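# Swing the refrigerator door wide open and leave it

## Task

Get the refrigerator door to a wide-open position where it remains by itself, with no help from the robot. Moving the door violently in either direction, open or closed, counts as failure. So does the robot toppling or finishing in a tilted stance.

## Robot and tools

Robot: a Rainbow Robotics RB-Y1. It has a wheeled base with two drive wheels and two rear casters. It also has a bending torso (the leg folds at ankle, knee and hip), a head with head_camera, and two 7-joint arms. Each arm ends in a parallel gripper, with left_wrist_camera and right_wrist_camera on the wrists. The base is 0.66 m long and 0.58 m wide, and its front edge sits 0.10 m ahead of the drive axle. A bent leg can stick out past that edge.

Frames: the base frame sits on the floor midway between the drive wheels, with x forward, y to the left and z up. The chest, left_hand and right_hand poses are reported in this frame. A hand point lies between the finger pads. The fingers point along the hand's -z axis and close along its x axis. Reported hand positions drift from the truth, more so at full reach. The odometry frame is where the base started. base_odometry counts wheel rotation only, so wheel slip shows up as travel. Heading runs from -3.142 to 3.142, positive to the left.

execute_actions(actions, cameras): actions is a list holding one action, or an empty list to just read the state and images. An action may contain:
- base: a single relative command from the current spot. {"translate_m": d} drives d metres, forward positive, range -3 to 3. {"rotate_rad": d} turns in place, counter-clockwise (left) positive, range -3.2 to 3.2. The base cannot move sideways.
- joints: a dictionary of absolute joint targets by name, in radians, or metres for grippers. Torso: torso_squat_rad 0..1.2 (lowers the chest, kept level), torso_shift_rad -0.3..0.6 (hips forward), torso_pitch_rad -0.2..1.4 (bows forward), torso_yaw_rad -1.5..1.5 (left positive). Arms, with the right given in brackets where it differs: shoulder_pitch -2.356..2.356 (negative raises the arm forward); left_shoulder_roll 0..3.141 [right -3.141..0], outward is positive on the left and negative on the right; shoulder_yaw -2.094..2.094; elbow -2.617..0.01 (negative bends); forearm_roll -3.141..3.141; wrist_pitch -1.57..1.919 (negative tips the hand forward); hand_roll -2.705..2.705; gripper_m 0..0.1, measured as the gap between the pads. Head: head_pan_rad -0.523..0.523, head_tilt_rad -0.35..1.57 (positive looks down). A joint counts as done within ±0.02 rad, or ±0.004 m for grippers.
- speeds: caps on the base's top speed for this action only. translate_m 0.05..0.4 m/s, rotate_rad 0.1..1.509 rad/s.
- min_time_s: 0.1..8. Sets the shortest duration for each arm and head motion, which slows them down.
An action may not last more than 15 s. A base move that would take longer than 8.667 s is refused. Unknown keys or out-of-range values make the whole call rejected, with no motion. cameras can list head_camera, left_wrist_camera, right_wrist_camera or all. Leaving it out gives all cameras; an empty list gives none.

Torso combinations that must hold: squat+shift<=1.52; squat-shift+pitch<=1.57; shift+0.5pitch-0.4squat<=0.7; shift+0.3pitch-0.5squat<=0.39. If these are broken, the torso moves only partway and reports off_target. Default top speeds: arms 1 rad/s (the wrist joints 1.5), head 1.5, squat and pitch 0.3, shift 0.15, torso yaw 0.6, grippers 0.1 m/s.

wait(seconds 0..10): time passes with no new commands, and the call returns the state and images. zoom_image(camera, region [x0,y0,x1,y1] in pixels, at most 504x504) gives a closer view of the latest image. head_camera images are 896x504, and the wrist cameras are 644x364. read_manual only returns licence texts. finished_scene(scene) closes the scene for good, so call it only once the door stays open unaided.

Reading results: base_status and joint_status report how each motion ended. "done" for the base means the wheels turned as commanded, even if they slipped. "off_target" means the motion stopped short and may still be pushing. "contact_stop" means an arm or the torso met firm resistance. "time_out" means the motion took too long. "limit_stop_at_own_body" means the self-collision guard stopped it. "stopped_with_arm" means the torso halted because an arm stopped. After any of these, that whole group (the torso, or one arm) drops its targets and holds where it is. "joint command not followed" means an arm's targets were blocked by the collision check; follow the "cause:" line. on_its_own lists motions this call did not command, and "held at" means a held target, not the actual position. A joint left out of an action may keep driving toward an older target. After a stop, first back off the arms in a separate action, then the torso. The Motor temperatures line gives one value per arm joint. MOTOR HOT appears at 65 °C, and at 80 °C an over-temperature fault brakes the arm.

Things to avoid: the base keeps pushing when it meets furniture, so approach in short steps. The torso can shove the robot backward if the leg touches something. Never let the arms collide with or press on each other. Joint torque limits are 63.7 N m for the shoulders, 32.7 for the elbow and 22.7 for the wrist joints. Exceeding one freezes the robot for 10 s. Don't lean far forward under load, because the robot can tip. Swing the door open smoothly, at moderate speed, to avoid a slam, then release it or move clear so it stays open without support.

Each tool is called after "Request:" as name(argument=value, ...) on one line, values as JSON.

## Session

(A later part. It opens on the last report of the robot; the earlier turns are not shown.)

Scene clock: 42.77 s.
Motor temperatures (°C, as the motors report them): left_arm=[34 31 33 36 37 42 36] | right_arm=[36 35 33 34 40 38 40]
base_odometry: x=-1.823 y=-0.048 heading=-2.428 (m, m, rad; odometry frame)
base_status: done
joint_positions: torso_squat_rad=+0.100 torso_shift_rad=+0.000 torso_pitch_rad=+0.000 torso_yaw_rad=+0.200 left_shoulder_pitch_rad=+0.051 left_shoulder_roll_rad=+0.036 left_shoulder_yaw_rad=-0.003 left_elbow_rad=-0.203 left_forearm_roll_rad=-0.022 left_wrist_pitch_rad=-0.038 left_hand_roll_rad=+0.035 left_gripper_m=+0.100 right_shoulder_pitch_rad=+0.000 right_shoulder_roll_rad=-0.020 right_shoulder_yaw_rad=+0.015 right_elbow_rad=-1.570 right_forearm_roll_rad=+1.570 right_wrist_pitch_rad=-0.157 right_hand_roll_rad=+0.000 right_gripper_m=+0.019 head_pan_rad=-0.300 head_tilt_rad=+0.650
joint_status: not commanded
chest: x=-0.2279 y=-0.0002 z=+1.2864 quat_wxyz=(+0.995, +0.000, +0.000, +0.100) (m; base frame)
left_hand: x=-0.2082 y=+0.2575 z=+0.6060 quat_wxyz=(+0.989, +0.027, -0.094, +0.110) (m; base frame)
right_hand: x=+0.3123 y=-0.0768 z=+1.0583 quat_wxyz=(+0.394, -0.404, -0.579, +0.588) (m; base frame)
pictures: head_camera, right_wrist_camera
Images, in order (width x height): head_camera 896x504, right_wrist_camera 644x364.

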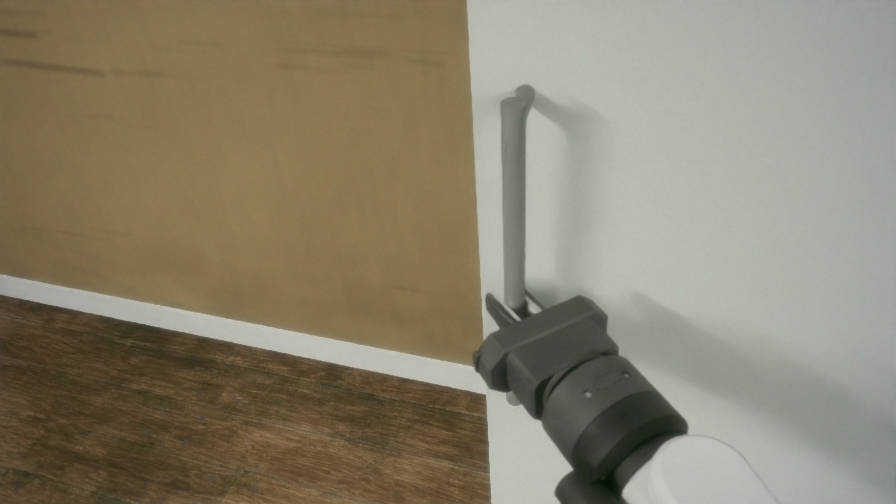

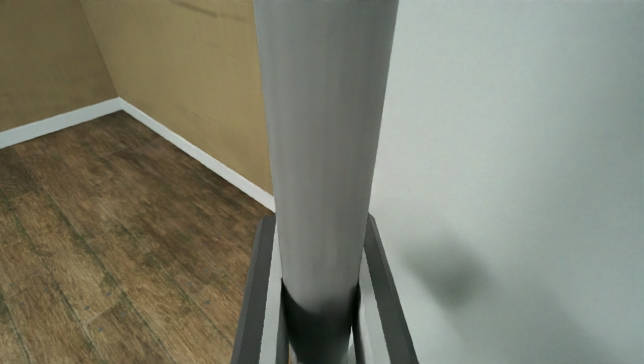

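Request:
execute_actions(actions=[{"base":{"translate_m":-0.13},"joints":{"right_shoulder_yaw_rad":0.05},"speeds":{"translate_m":0.1},"min_time_s":1.2}], cameras=["head_camera","right_wrist_camera"])

Scene clock: 44.87 s.
Motor temperatures (°C, as the motors report them): left_arm=[34 31 33 36 37 42 36] | right_arm=[36 35 33 34 40 38 40]
base_odometry: x=-1.725 y=+0.037 heading=-2.429 (m, m, rad; odometry frame)
base_status: done
joint_positions: torso_squat_rad=+0.100 torso_shift_rad=+0.000 torso_pitch_rad=+0.000 torso_yaw_rad=+0.199 left_shoulder_pitch_rad=+0.051 left_shoulder_roll_rad=+0.036 left_shoulder_yaw_rad=-0.003 left_elbow_rad=-0.203 left_forearm_roll_rad=-0.022 left_wrist_pitch_rad=-0.038 left_hand_roll_rad=+0.035 left_gripper_m=+0.100 right_shoulder_pitch_rad=+0.001 right_shoulder_roll_rad=-0.022 right_shoulder_yaw_rad=+0.046 right_elbow_rad=-1.571 right_forearm_roll_rad=+1.570 right_wrist_pitch_rad=-0.155 right_hand_roll_rad=+0.000 right_gripper_m=+0.019 head_pan_rad=-0.300 head_tilt_rad=+0.650
joint_status: all done
chest: x=-0.2280 y=-0.0005 z=+1.2864 quat_wxyz=(+0.995, +0.001, +0.000, +0.100) (m; base frame)
left_hand: x=-0.2081 y=+0.2574 z=+0.6061 quat_wxyz=(+0.989, +0.028, -0.094, +0.110) (m; base frame)
right_hand: x=+0.3075 y=-0.0633 z=+1.0577 quat_wxyz=(+0.386, -0.396, -0.584, +0.595) (m; base frame)
pictures: head_camera, right_wrist_camera
Images, in order (width x height): head_camera 896x504, right_wrist_camera 644x364.

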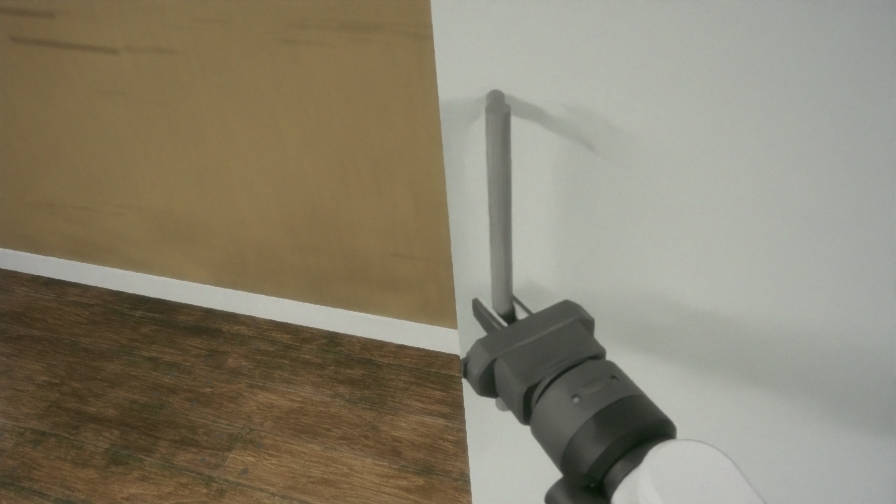

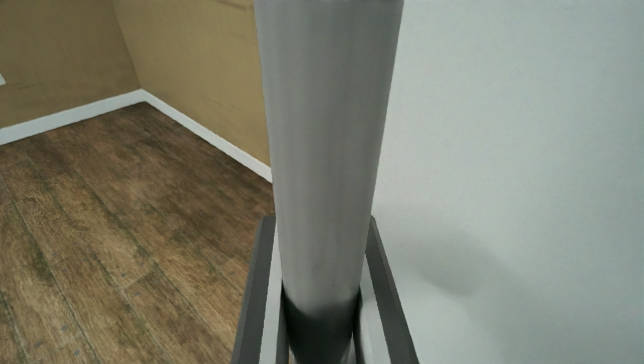

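Request:
execute_actions(actions=[{"base":{"translate_m":-0.177},"joints":{"right_shoulder_yaw_rad":-0.111,"right_wrist_pitch_rad":-0.311,"head_pan_rad":-0.5},"speeds":{"translate_m":0.12},"min_time_s":2.0}], cameras=["head_camera","right_wrist_camera"])

Scene clock: 47.47 s.
Motor temperatures (°C, as the motors report them): left_arm=[34 31 33 36 37 42 36] | right_arm=[36 35 34 34 40 40 40]
base_odometry: x=-1.592 y=+0.153 heading=-2.431 (m, m, rad; odometry frame)
base_status: done
joint_positions: torso_squat_rad=+0.100 torso_shift_rad=+0.000 torso_pitch_rad=+0.001 torso_yaw_rad=+0.199 left_shoulder_pitch_rad=+0.051 left_shoulder_roll_rad=+0.036 left_shoulder_yaw_rad=-0.003 left_elbow_rad=-0.203 left_forearm_roll_rad=-0.022 left_wrist_pitch_rad=-0.038 left_hand_roll_rad=+0.035 left_gripper_m=+0.100 right_shoulder_pitch_rad=+0.000 right_shoulder_roll_rad=-0.022 right_shoulder_yaw_rad=-0.054 right_elbow_rad=-1.570 right_forearm_roll_rad=+1.570 right_wrist_pitch_rad=-0.246 right_hand_roll_rad=+0.000 right_gripper_m=+0.020 head_pan_rad=-0.500 head_tilt_rad=+0.650
joint_status: right_shoulder_yaw_rad contact_stop (moved -0.100 of -0.157); right_wrist_pitch_rad contact_stop_at_right_shoulder_yaw_rad (moved -0.091 of -0.156); the others done
on_its_own: right_shoulder_yaw_rad is held at -0.045, not at your -0.111, since a contact_stop; right_wrist_pitch_rad is held at -0.250, not at your -0.311, since a contact_stop
chest: x=-0.2276 y=-0.0010 z=+1.2864 quat_wxyz=(+0.995, +0.001, +0.000, +0.099) (m; base frame)
left_hand: x=-0.2078 y=+0.2572 z=+0.6062 quat_wxyz=(+0.989, +0.028, -0.094, +0.110) (m; base frame)
right_hand: x=+0.3141 y=-0.0936 z=+1.0582 quat_wxyz=(+0.389, -0.398, -0.583, +0.593) (m; base frame)
pictures: head_camera, right_wrist_camera
Images, in order (width x height): head_camera 896x504, right_wrist_camera 644x364.

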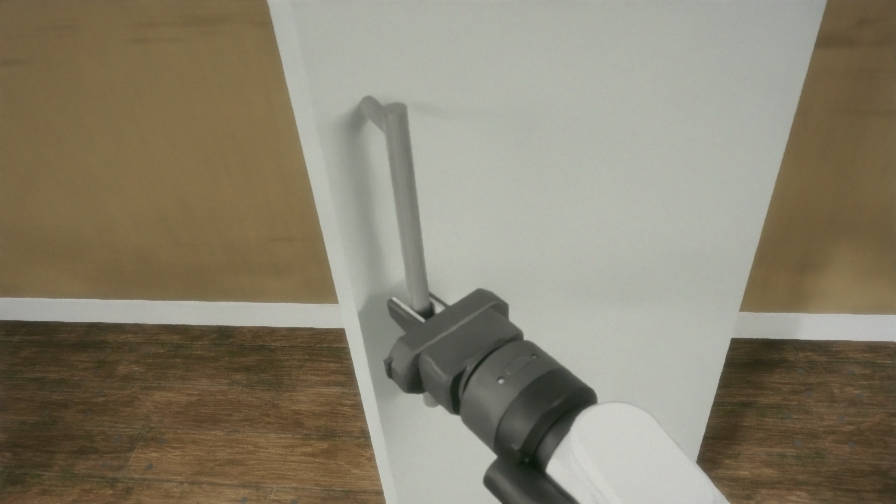

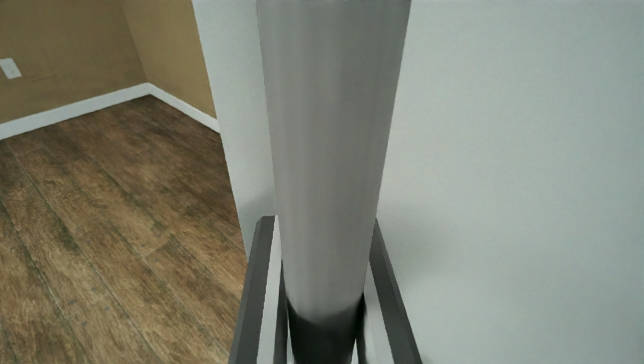

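Request:
execute_actions(actions=[{"joints":{"right_shoulder_pitch_rad":0,"right_shoulder_roll_rad":-0.02,"right_shoulder_yaw_rad":-0.12,"right_elbow_rad":-1.57,"right_forearm_roll_rad":1.57,"right_wrist_pitch_rad":-0.32,"right_hand_roll_rad":0}}], cameras=[])

Scene clock: 48.60 s.
Motor temperatures (°C, as the motors report them): left_arm=[34 31 33 36 37 42 36] | right_arm=[36 35 34 34 40 40 40]
base_odometry: x=-1.591 y=+0.153 heading=-2.431 (m, m, rad; odometry frame)
base_status: not commanded
joint_positions: torso_squat_rad=+0.100 torso_shift_rad=+0.000 torso_pitch_rad=+0.000 torso_yaw_rad=+0.200 left_shoulder_pitch_rad=+0.051 left_shoulder_roll_rad=+0.036 left_shoulder_yaw_rad=-0.003 left_elbow_rad=-0.203 left_forearm_roll_rad=-0.022 left_wrist_pitch_rad=-0.038 left_hand_roll_rad=+0.035 left_gripper_m=+0.100 right_shoulder_pitch_rad=+0.002 right_shoulder_roll_rad=-0.027 right_shoulder_yaw_rad=-0.067 right_elbow_rad=-1.572 right_forearm_roll_rad=+1.570 right_wrist_pitch_rad=-0.257 right_hand_roll_rad=+0.000 right_gripper_m=+0.019 head_pan_rad=-0.500 head_tilt_rad=+0.650
joint_status: right_shoulder_yaw_rad contact_stop_at_right_wrist_pitch_rad (moved -0.013 of -0.066); right_wrist_pitch_rad contact_stop (moved -0.011 of -0.074); the others done
on_its_own: right_shoulder_yaw_rad is held at -0.066, not at your -0.120, since a contact_stop; right_wrist_pitch_rad is held at -0.257, not at your -0.320, since a contact_stop
chest: x=-0.2279 y=-0.0002 z=+1.2864 quat_wxyz=(+0.995, +0.000, +0.000, +0.100) (m; base frame)
left_hand: x=-0.2081 y=+0.2575 z=+0.6060 quat_wxyz=(+0.989, +0.027, -0.094, +0.110) (m; base frame)
right_hand: x=+0.3149 y=-0.0989 z=+1.0584 quat_wxyz=(+0.388, -0.400, -0.581, +0.594) (m; base frame)
pictures: none
No camera images: the call's "cameras" was empty. Leave "cameras" out to get every camera's image.

Request:
execute_actions(actions=[{"base":{"translate_m":-0.077},"joints":{"right_shoulder_yaw_rad":-0.306,"right_wrist_pitch_rad":-0.606},"speeds":{"translate_m":0.06},"min_time_s":1.4}], cameras=["head_camera"])

Scene clock: 51.60 s.
Motor temperatures (°C, as the motors report them): left_arm=[34 31 33 36 37 42 36] | right_arm=[36 35 34 34 40 41 40]
base_odometry: x=-1.533 y=+0.203 heading=-2.432 (m, m, rad; odometry frame)
base_status: done
joint_positions: torso_squat_rad=+0.100 torso_shift_rad=+0.000 torso_pitch_rad=+0.001 torso_yaw_rad=+0.199 left_shoulder_pitch_rad=+0.051 left_shoulder_roll_rad=+0.036 left_shoulder_yaw_rad=-0.003 left_elbow_rad=-0.203 left_forearm_roll_rad=-0.022 left_wrist_pitch_rad=-0.038 left_hand_roll_rad=+0.035 left_gripper_m=+0.100 right_shoulder_pitch_rad=+0.002 right_shoulder_roll_rad=-0.028 right_shoulder_yaw_rad=-0.222 right_elbow_rad=-1.572 right_forearm_roll_rad=+1.570 right_wrist_pitch_rad=-0.471 right_hand_roll_rad=+0.000 right_gripper_m=+0.019 head_pan_rad=-0.500 head_tilt_rad=+0.650
joint_status: right_shoulder_yaw_rad contact_stop (moved -0.155 of -0.239); right_wrist_pitch_rad contact_stop_at_right_shoulder_yaw_rad (moved -0.215 of -0.349)
on_its_own: right_shoulder_yaw_rad is held at -0.214, not at your -0.306, since a contact_stop; right_wrist_pitch_rad is held at -0.475, not at your -0.606, since a contact_stop
chest: x=-0.2274 y=-0.0009 z=+1.2864 quat_wxyz=(+0.995, +0.001, +0.000, +0.099) (m; base frame)
left_hand: x=-0.2078 y=+0.2572 z=+0.6062 quat_wxyz=(+0.989, +0.028, -0.094, +0.110) (m; base frame)
right_hand: x=+0.3118 y=-0.1318 z=+1.0587 quat_wxyz=(+0.371, -0.382, -0.592, +0.605) (m; base frame)
pictures: head_camera
Images, in order (width x height): head_camera 896x504.

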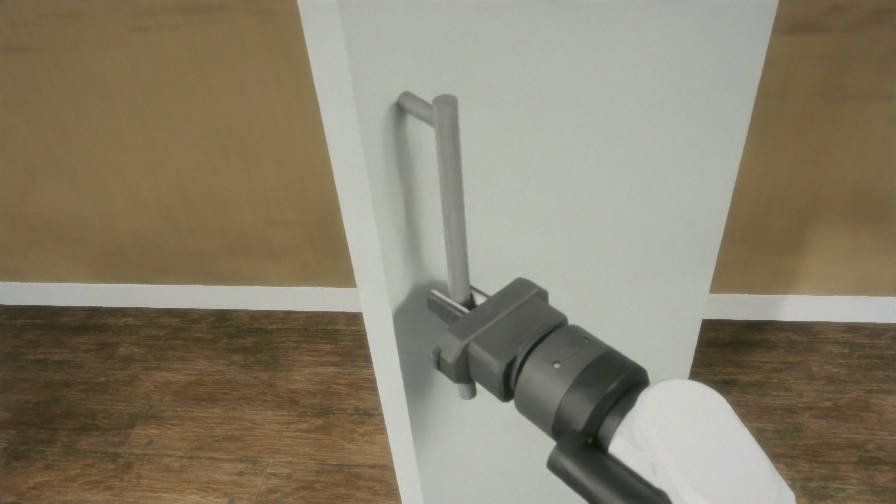

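Request:
execute_actions(actions=[{"base":{"translate_m":-0.1},"joints":{"right_gripper_m":0.1,"left_shoulder_pitch_rad":-1.57,"left_shoulder_roll_rad":0.53,"left_elbow_rad":-0.1,"left_wrist_pitch_rad":0,"left_gripper_m":0},"speeds":{"translate_m":0.08}}], cameras=["head_camera"])

Scene clock: 63.33 s.
Motor temperatures (°C, as the motors report them): left_arm=[34 31 33 36 37 42 36] | right_arm=[36 35 35 34 40 50 40]
TORQUE FAULT: right_wrist_pitch_rad reached its load limit. The robot stopped for 10 seconds, dropped its targets and accepts commands again. The stop added 8.6 s to the call and to motion_time.
base_odometry: x=-1.469 y=+0.258 heading=-2.435 (m, m, rad; odometry frame)
base_status: translate_m torque_fault (by the wheels' count: -0.084 of -0.100)
joint_positions: torso_squat_rad=+0.100 torso_shift_rad=+0.001 torso_pitch_rad=+0.001 torso_yaw_rad=+0.199 left_shoulder_pitch_rad=-0.937 left_shoulder_roll_rad=+0.327 left_shoulder_yaw_rad=-0.002 left_elbow_rad=-0.145 left_forearm_roll_rad=-0.022 left_wrist_pitch_rad=-0.017 left_hand_roll_rad=+0.035 left_gripper_m=+0.000 right_shoulder_pitch_rad=+0.002 right_shoulder_roll_rad=-0.035 right_shoulder_yaw_rad=-0.232 right_elbow_rad=-1.572 right_forearm_roll_rad=+1.569 right_wrist_pitch_rad=-0.467 right_hand_roll_rad=+0.000 right_gripper_m=+0.100 head_pan_rad=-0.500 head_tilt_rad=+0.650
joint_status: left_shoulder_pitch_rad torque_fault (moved -0.988 of -1.621); left_shoulder_roll_rad torque_fault (moved +0.292 of +0.494); left_elbow_rad torque_fault (moved +0.058 of +0.103); the others done
on_its_own: left_shoulder_pitch_rad is held at -0.937, not at your -1.570, since a torque_fault; left_shoulder_roll_rad is held at +0.327, not at your +0.530, since a torque_fault; left_elbow_rad is held at -0.145, not at your -0.100, since a torque_fault; right_shoulder_yaw_rad is held at -0.224, not at your -0.306, since a contact_stop; right_wrist_pitch_rad is held at -0.470, not at your -0.606, since a contact_stop
chest: x=-0.2271 y=-0.0009 z=+1.2864 quat_wxyz=(+0.995, +0.001, +0.001, +0.099) (m; base frame)
left_hand: x=+0.3502 y=+0.4609 z=+0.9936 quat_wxyz=(+0.847, +0.186, -0.498, -0.007) (m; base frame)
right_hand: x=+0.3137 y=-0.1394 z=+1.0586 quat_wxyz=(+0.373, -0.388, -0.587, +0.604) (m; base frame)
pictures: head_camera
Images, in order (width x height): head_camera 896x504.

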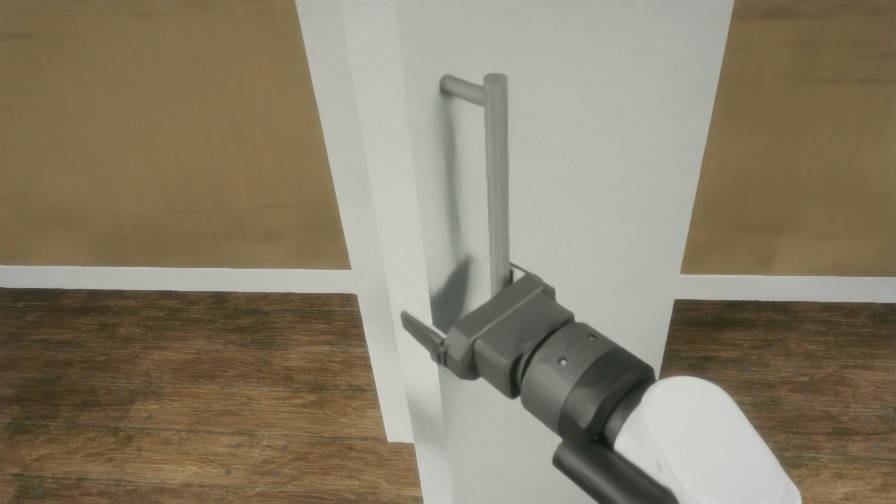

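Request:
execute_actions(actions=[{"joints":{"right_wrist_pitch_rad":-0.25,"left_shoulder_pitch_rad":-1.57,"left_shoulder_roll_rad":0.53,"left_elbow_rad":-0.1}}], cameras=["head_camera","right_wrist_camera"])

Scene clock: 64.67 s.
Motor temperatures (°C, as the motors report them): left_arm=[35 31 33 36 37 42 36] | right_arm=[36 35 35 34 40 49 40]
base_odometry: x=-1.469 y=+0.258 heading=-2.434 (m, m, rad; odometry frame)
base_status: not commanded
joint_positions: torso_squat_rad=+0.100 torso_shift_rad=+0.000 torso_pitch_rad=+0.000 torso_yaw_rad=+0.200 left_shoulder_pitch_rad=-1.570 left_shoulder_roll_rad=+0.530 left_shoulder_yaw_rad=-0.002 left_elbow_rad=-0.100 left_forearm_roll_rad=-0.022 left_wrist_pitch_rad=-0.016 left_hand_roll_rad=+0.035 left_gripper_m=+0.000 right_shoulder_pitch_rad=+0.002 right_shoulder_roll_rad=-0.030 right_shoulder_yaw_rad=-0.224 right_elbow_rad=-1.572 right_forearm_roll_rad=+1.569 right_wrist_pitch_rad=-0.250 right_hand_roll_rad=+0.000 right_gripper_m=+0.099 head_pan_rad=-0.500 head_tilt_rad=+0.650
joint_status: all done
on_its_own: right_shoulder_yaw_rad is held at -0.224, not at your -0.306, since a contact_stop
chest: x=-0.2279 y=-0.0002 z=+1.2864 quat_wxyz=(+0.995, +0.000, +0.000, +0.100) (m; base frame)
left_hand: x=+0.4419 y=+0.4731 z=+1.4628 quat_wxyz=(+0.644, +0.251, -0.722, -0.003) (m; base frame)
right_hand: x=+0.3287 y=-0.1804 z=+1.0605 quat_wxyz=(+0.433, -0.448, -0.546, +0.559) (m; base frame)
pictures: head_camera, right_wrist_camera
Images, in order (width x height): head_camera 896x504, right_wrist_camera 644x364.

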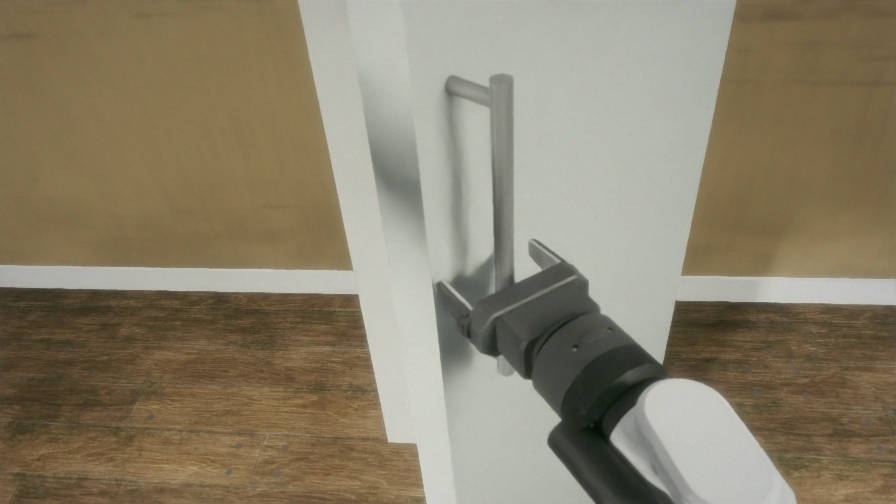

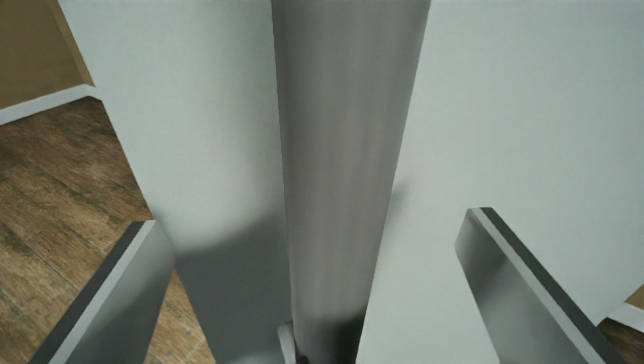

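Request:
execute_actions(actions=[{"joints":{"right_shoulder_pitch_rad":0.5,"right_elbow_rad":-1.9}}], cameras=["head_camera"])

Request:
execute_actions(actions=[{"joints":{"right_elbow_rad":-0.5,"right_shoulder_pitch_rad":0.4,"right_shoulder_roll_rad":-0.08,"right_shoulder_yaw_rad":0,"right_wrist_pitch_rad":0,"torso_yaw_rad":-0.3,"left_shoulder_pitch_rad":-1.45,"left_shoulder_roll_rad":0.45,"head_pan_rad":0,"head_tilt_rad":0.5}}], cameras=["head_camera","left_wrist_camera"])

Scene clock: 66.07 s.
Motor temperatures (°C, as the motors report them): left_arm=[35 31 33 36 37 42 36] | right_arm=[36 35 35 34 40 49 40]
base_odometry: x=-1.469 y=+0.258 heading=-2.434 (m, m, rad; odometry frame)
base_status: not commanded
joint_positions: torso_squat_rad=+0.100 torso_shift_rad=+0.000 torso_pitch_rad=+0.000 torso_yaw_rad=+0.200 left_shoulder_pitch_rad=-1.570 left_shoulder_roll_rad=+0.530 left_shoulder_yaw_rad=-0.002 left_elbow_rad=-0.100 left_forearm_roll_rad=-0.022 left_wrist_pitch_rad=-0.016 left_hand_roll_rad=+0.035 left_gripper_m=+0.000 right_shoulder_pitch_rad=+0.500 right_shoulder_roll_rad=-0.030 right_shoulder_yaw_rad=-0.224 right_elbow_rad=-1.900 right_forearm_roll_rad=+1.569 right_wrist_pitch_rad=-0.250 right_hand_roll_rad=+0.000 right_gripper_m=+0.099 head_pan_rad=-0.500 head_tilt_rad=+0.650
joint_status: all done
on_its_own: right_shoulder_yaw_rad is held at -0.224, not at your -0.306, since a contact_stop
chest: x=-0.2279 y=-0.0001 z=+1.2864 quat_wxyz=(+0.995, +0.000, +0.000, +0.100) (m; base frame)
left_hand: x=+0.4419 y=+0.4731 z=+1.4627 quat_wxyz=(+0.644, +0.251, -0.722, -0.003) (m; base frame)
right_hand: x=+0.1929 y=-0.2751 z=+1.0129 quat_wxyz=(+0.478, -0.473, -0.448, +0.589) (m; base frame)
pictures: head_camera
Images, in order (width x height): head_camera 896x504.

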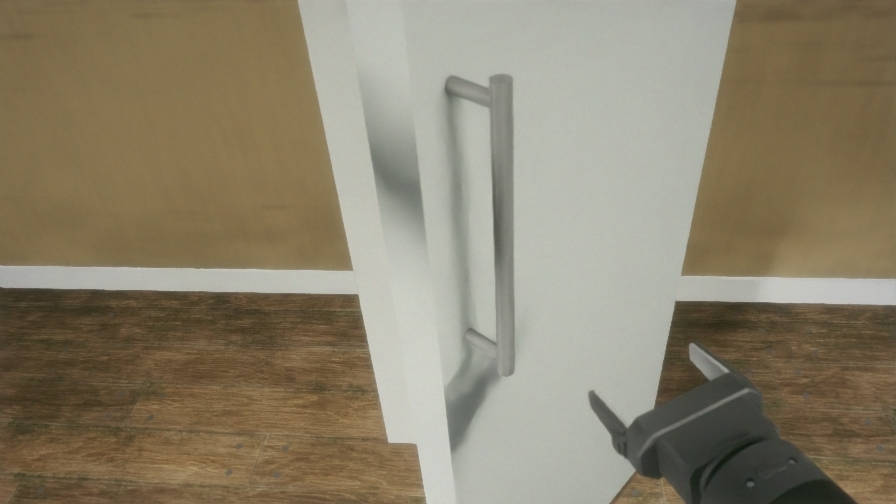

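Scene clock: 68.10 s.
Motor temperatures (°C, as the motors report them): left_arm=[35 31 33 36 37 42 36] | right_arm=[36 35 35 34 40 48 40]
base_odometry: x=-1.469 y=+0.258 heading=-2.434 (m, m, rad; odometry frame)
base_status: not commanded
joint_positions: torso_squat_rad=+0.100 torso_shift_rad=+0.000 torso_pitch_rad=+0.000 torso_yaw_rad=-0.300 left_shoulder_pitch_rad=-1.450 left_shoulder_roll_rad=+0.450 left_shoulder_yaw_rad=-0.002 left_elbow_rad=-0.100 left_forearm_roll_rad=-0.022 left_wrist_pitch_rad=-0.016 left_hand_roll_rad=+0.035 left_gripper_m=+0.000 right_shoulder_pitch_rad=+0.400 right_shoulder_roll_rad=-0.080 right_shoulder_yaw_rad=+0.000 right_elbow_rad=-0.500 right_forearm_roll_rad=+1.569 right_wrist_pitch_rad=+0.000 right_hand_roll_rad=+0.000 right_gripper_m=+0.099 head_pan_rad=+0.000 head_tilt_rad=+0.500
joint_status: all done
chest: x=-0.2279 y=-0.0001 z=+1.2864 quat_wxyz=(+0.989, +0.000, +0.000, -0.149) (m; base frame)
left_hand: x=+0.5882 y=+0.0671 z=+1.3556 quat_wxyz=(+0.670, +0.052, -0.716, -0.191) (m; base frame)
right_hand: x=-0.3629 y=-0.2616 z=+0.6153 quat_wxyz=(+0.831, -0.078, +0.007, +0.551) (m; base frame)
pictures: head_camera, left_wrist_camera
Images, in order (width x height): head_camera 896x504, left_wrist_camera 644x364.

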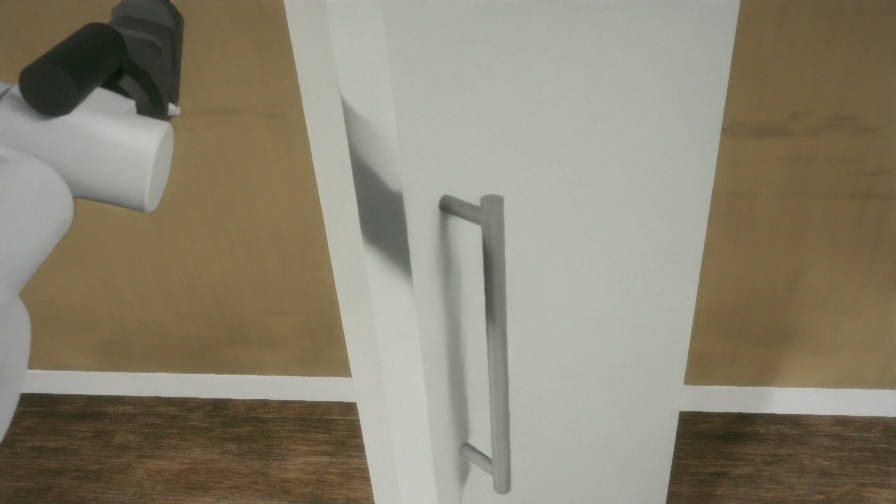

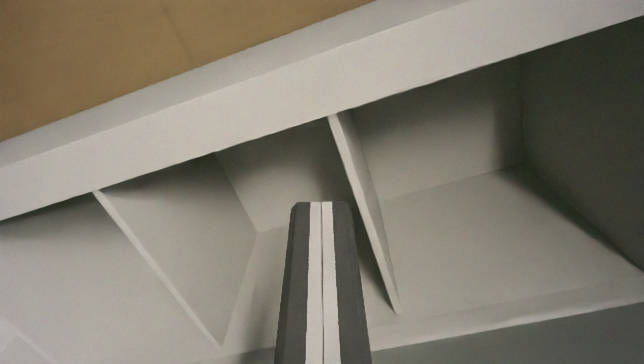

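Request:
execute_actions(actions=[{"base":{"rotate_rad":-0.55},"joints":{"left_forearm_roll_rad":1.3,"left_wrist_pitch_rad":0.5,"left_hand_roll_rad":-1.5,"head_pan_rad":0.2},"speeds":{"rotate_rad":0.2}}], cameras=["head_camera","left_wrist_camera"])

Scene clock: 73.03 s.
Motor temperatures (°C, as the motors report them): left_arm=[36 32 33 37 37 43 36] | right_arm=[36 35 35 34 40 46 40]
base_odometry: x=-1.469 y=+0.258 heading=-2.985 (m, m, rad; odometry frame)
base_status: done
joint_positions: torso_squat_rad=+0.100 torso_shift_rad=+0.000 torso_pitch_rad=+0.000 torso_yaw_rad=-0.300 left_shoulder_pitch_rad=-1.450 left_shoulder_roll_rad=+0.450 left_shoulder_yaw_rad=-0.003 left_elbow_rad=-0.100 left_forearm_roll_rad=+1.300 left_wrist_pitch_rad=+0.500 left_hand_roll_rad=-1.500 left_gripper_m=+0.000 right_shoulder_pitch_rad=+0.400 right_shoulder_roll_rad=-0.080 right_shoulder_yaw_rad=+0.000 right_elbow_rad=-0.500 right_forearm_roll_rad=+1.569 right_wrist_pitch_rad=+0.000 right_hand_roll_rad=+0.000 right_gripper_m=+0.099 head_pan_rad=+0.200 head_tilt_rad=+0.500
joint_status: all done
chest: x=-0.2279 y=-0.0001 z=+1.2864 quat_wxyz=(+0.989, +0.000, +0.000, -0.149) (m; base frame)
left_hand: x=+0.5443 y=-0.0131 z=+1.2861 quat_wxyz=(+0.675, -0.031, -0.603, -0.423) (m; base frame)
right_hand: x=-0.3627 y=-0.2619 z=+0.6154 quat_wxyz=(+0.831, -0.078, +0.008, +0.551) (m; base frame)
pictures: head_camera, left_wrist_camera
Images, in order (width x height): head_camera 896x504, left_wrist_camera 644x364.

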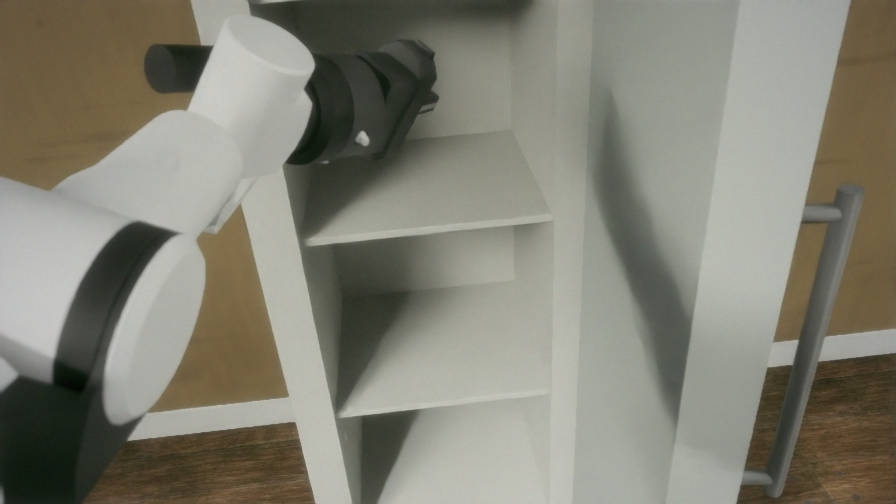

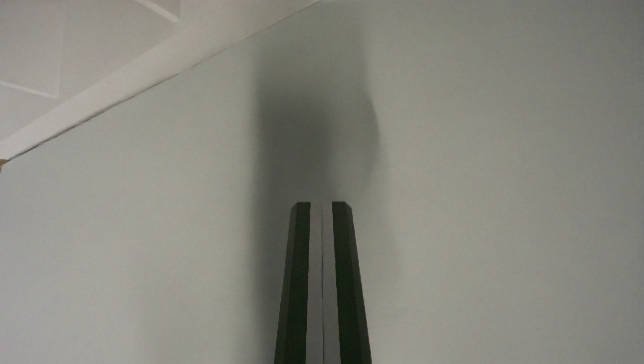

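Request:
execute_actions(actions=[{"base":{"rotate_rad":-0.55},"joints":{"head_tilt_rad":0.8},"speeds":{"rotate_rad":0.25}}], cameras=["head_camera"])

Scene clock: 76.33 s.
Motor temperatures (°C, as the motors report them): left_arm=[36 32 33 38 37 43 36] | right_arm=[36 35 35 34 40 45 40]
base_odometry: x=-1.468 y=+0.258 heading=+2.752 (m, m, rad; odometry frame)
base_status: done
joint_positions: torso_squat_rad=+0.100 torso_shift_rad=-0.002 torso_pitch_rad=-0.003 torso_yaw_rad=-0.297 left_shoulder_pitch_rad=-1.444 left_shoulder_roll_rad=+0.461 left_shoulder_yaw_rad=-0.003 left_elbow_rad=-0.095 left_forearm_roll_rad=+1.299 left_wrist_pitch_rad=+0.500 left_hand_roll_rad=-1.500 left_gripper_m=+0.000 right_shoulder_pitch_rad=+0.400 right_shoulder_roll_rad=-0.080 right_shoulder_yaw_rad=+0.000 right_elbow_rad=-0.500 right_forearm_roll_rad=+1.569 right_wrist_pitch_rad=+0.000 right_hand_roll_rad=+0.000 right_gripper_m=+0.099 head_pan_rad=+0.200 head_tilt_rad=+0.800
joint_status: all done
chest: x=-0.2303 y=+0.0019 z=+1.2864 quat_wxyz=(+0.989, -0.001, -0.002, -0.148) (m; base frame)
left_hand: x=+0.5443 y=+0.0001 z=+1.2850 quat_wxyz=(+0.680, -0.026, -0.602, -0.418) (m; base frame)
right_hand: x=-0.3623 y=-0.2621 z=+0.6156 quat_wxyz=(+0.830, -0.080, +0.007, +0.552) (m; base frame)
pictures: head_camera
Images, in order (width x height): head_camera 896x504.

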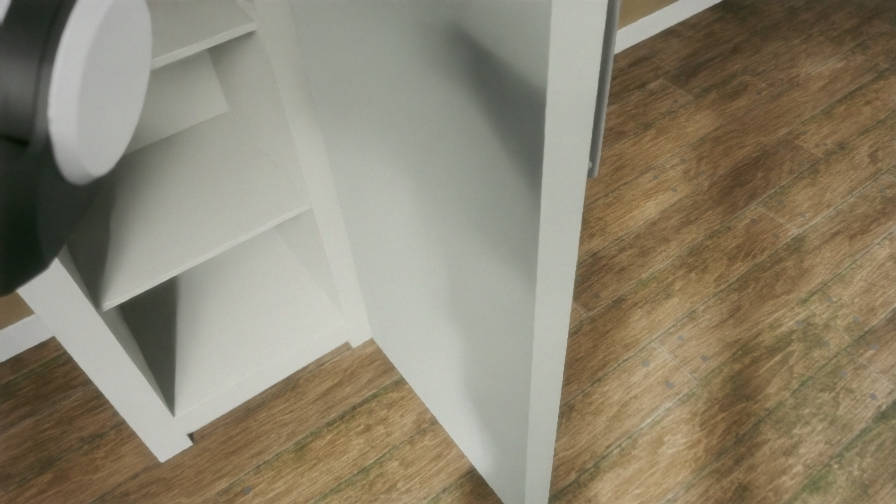

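Door is at its stop (~90°). Back off.

Request:
execute_actions(actions=[{"base":{"rotate_rad":0.15}}], cameras=["head_camera","left_wrist_camera"])

Scene clock: 78.13 s.
Motor temperatures (°C, as the motors report them): left_arm=[36 32 33 38 37 43 36] | right_arm=[36 35 35 34 40 44 40]
base_odometry: x=-1.468 y=+0.258 heading=+2.900 (m, m, rad; odometry frame)
base_status: done
joint_positions: torso_squat_rad=+0.100 torso_shift_rad=+0.000 torso_pitch_rad=+0.000 torso_yaw_rad=-0.300 left_shoulder_pitch_rad=-1.450 left_shoulder_roll_rad=+0.450 left_shoulder_yaw_rad=-0.003 left_elbow_rad=-0.100 left_forearm_roll_rad=+1.300 left_wrist_pitch_rad=+0.500 left_hand_roll_rad=-1.500 left_gripper_m=+0.000 right_shoulder_pitch_rad=+0.400 right_shoulder_roll_rad=-0.080 right_shoulder_yaw_rad=+0.000 right_elbow_rad=-0.500 right_forearm_roll_rad=+1.569 right_wrist_pitch_rad=+0.000 right_hand_roll_rad=+0.000 right_gripper_m=+0.099 head_pan_rad=+0.200 head_tilt_rad=+0.800
joint_status: not commanded
chest: x=-0.2281 y=-0.0001 z=+1.2864 quat_wxyz=(+0.989, +0.000, +0.000, -0.149) (m; base frame)
left_hand: x=+0.5442 y=-0.0131 z=+1.2863 quat_wxyz=(+0.675, -0.031, -0.603, -0.423) (m; base frame)
right_hand: x=-0.3628 y=-0.2619 z=+0.6153 quat_wxyz=(+0.831, -0.079, +0.007, +0.551) (m; base frame)
pictures: head_camera, left_wrist_camera
Images, in order (width x height): head_camera 896x504, left_wrist_camera 644x364.

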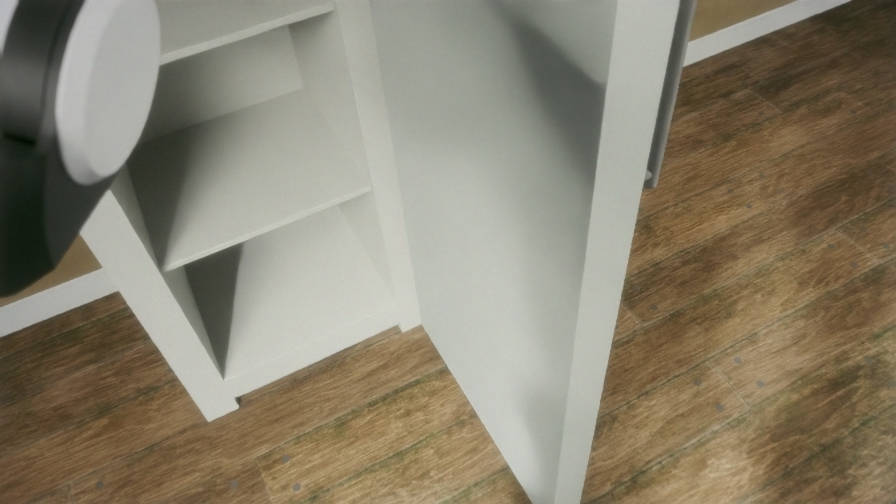

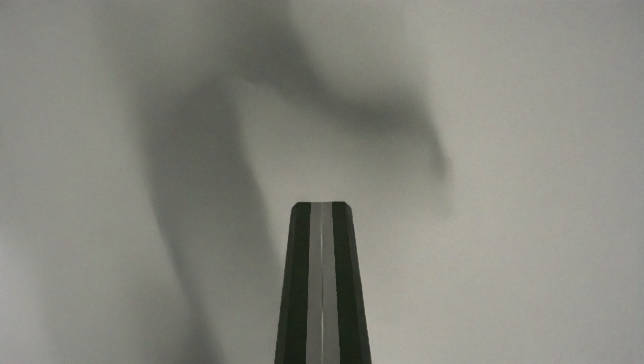

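Request:
finished_scene(scene=1)

The scene is finished: the task was done.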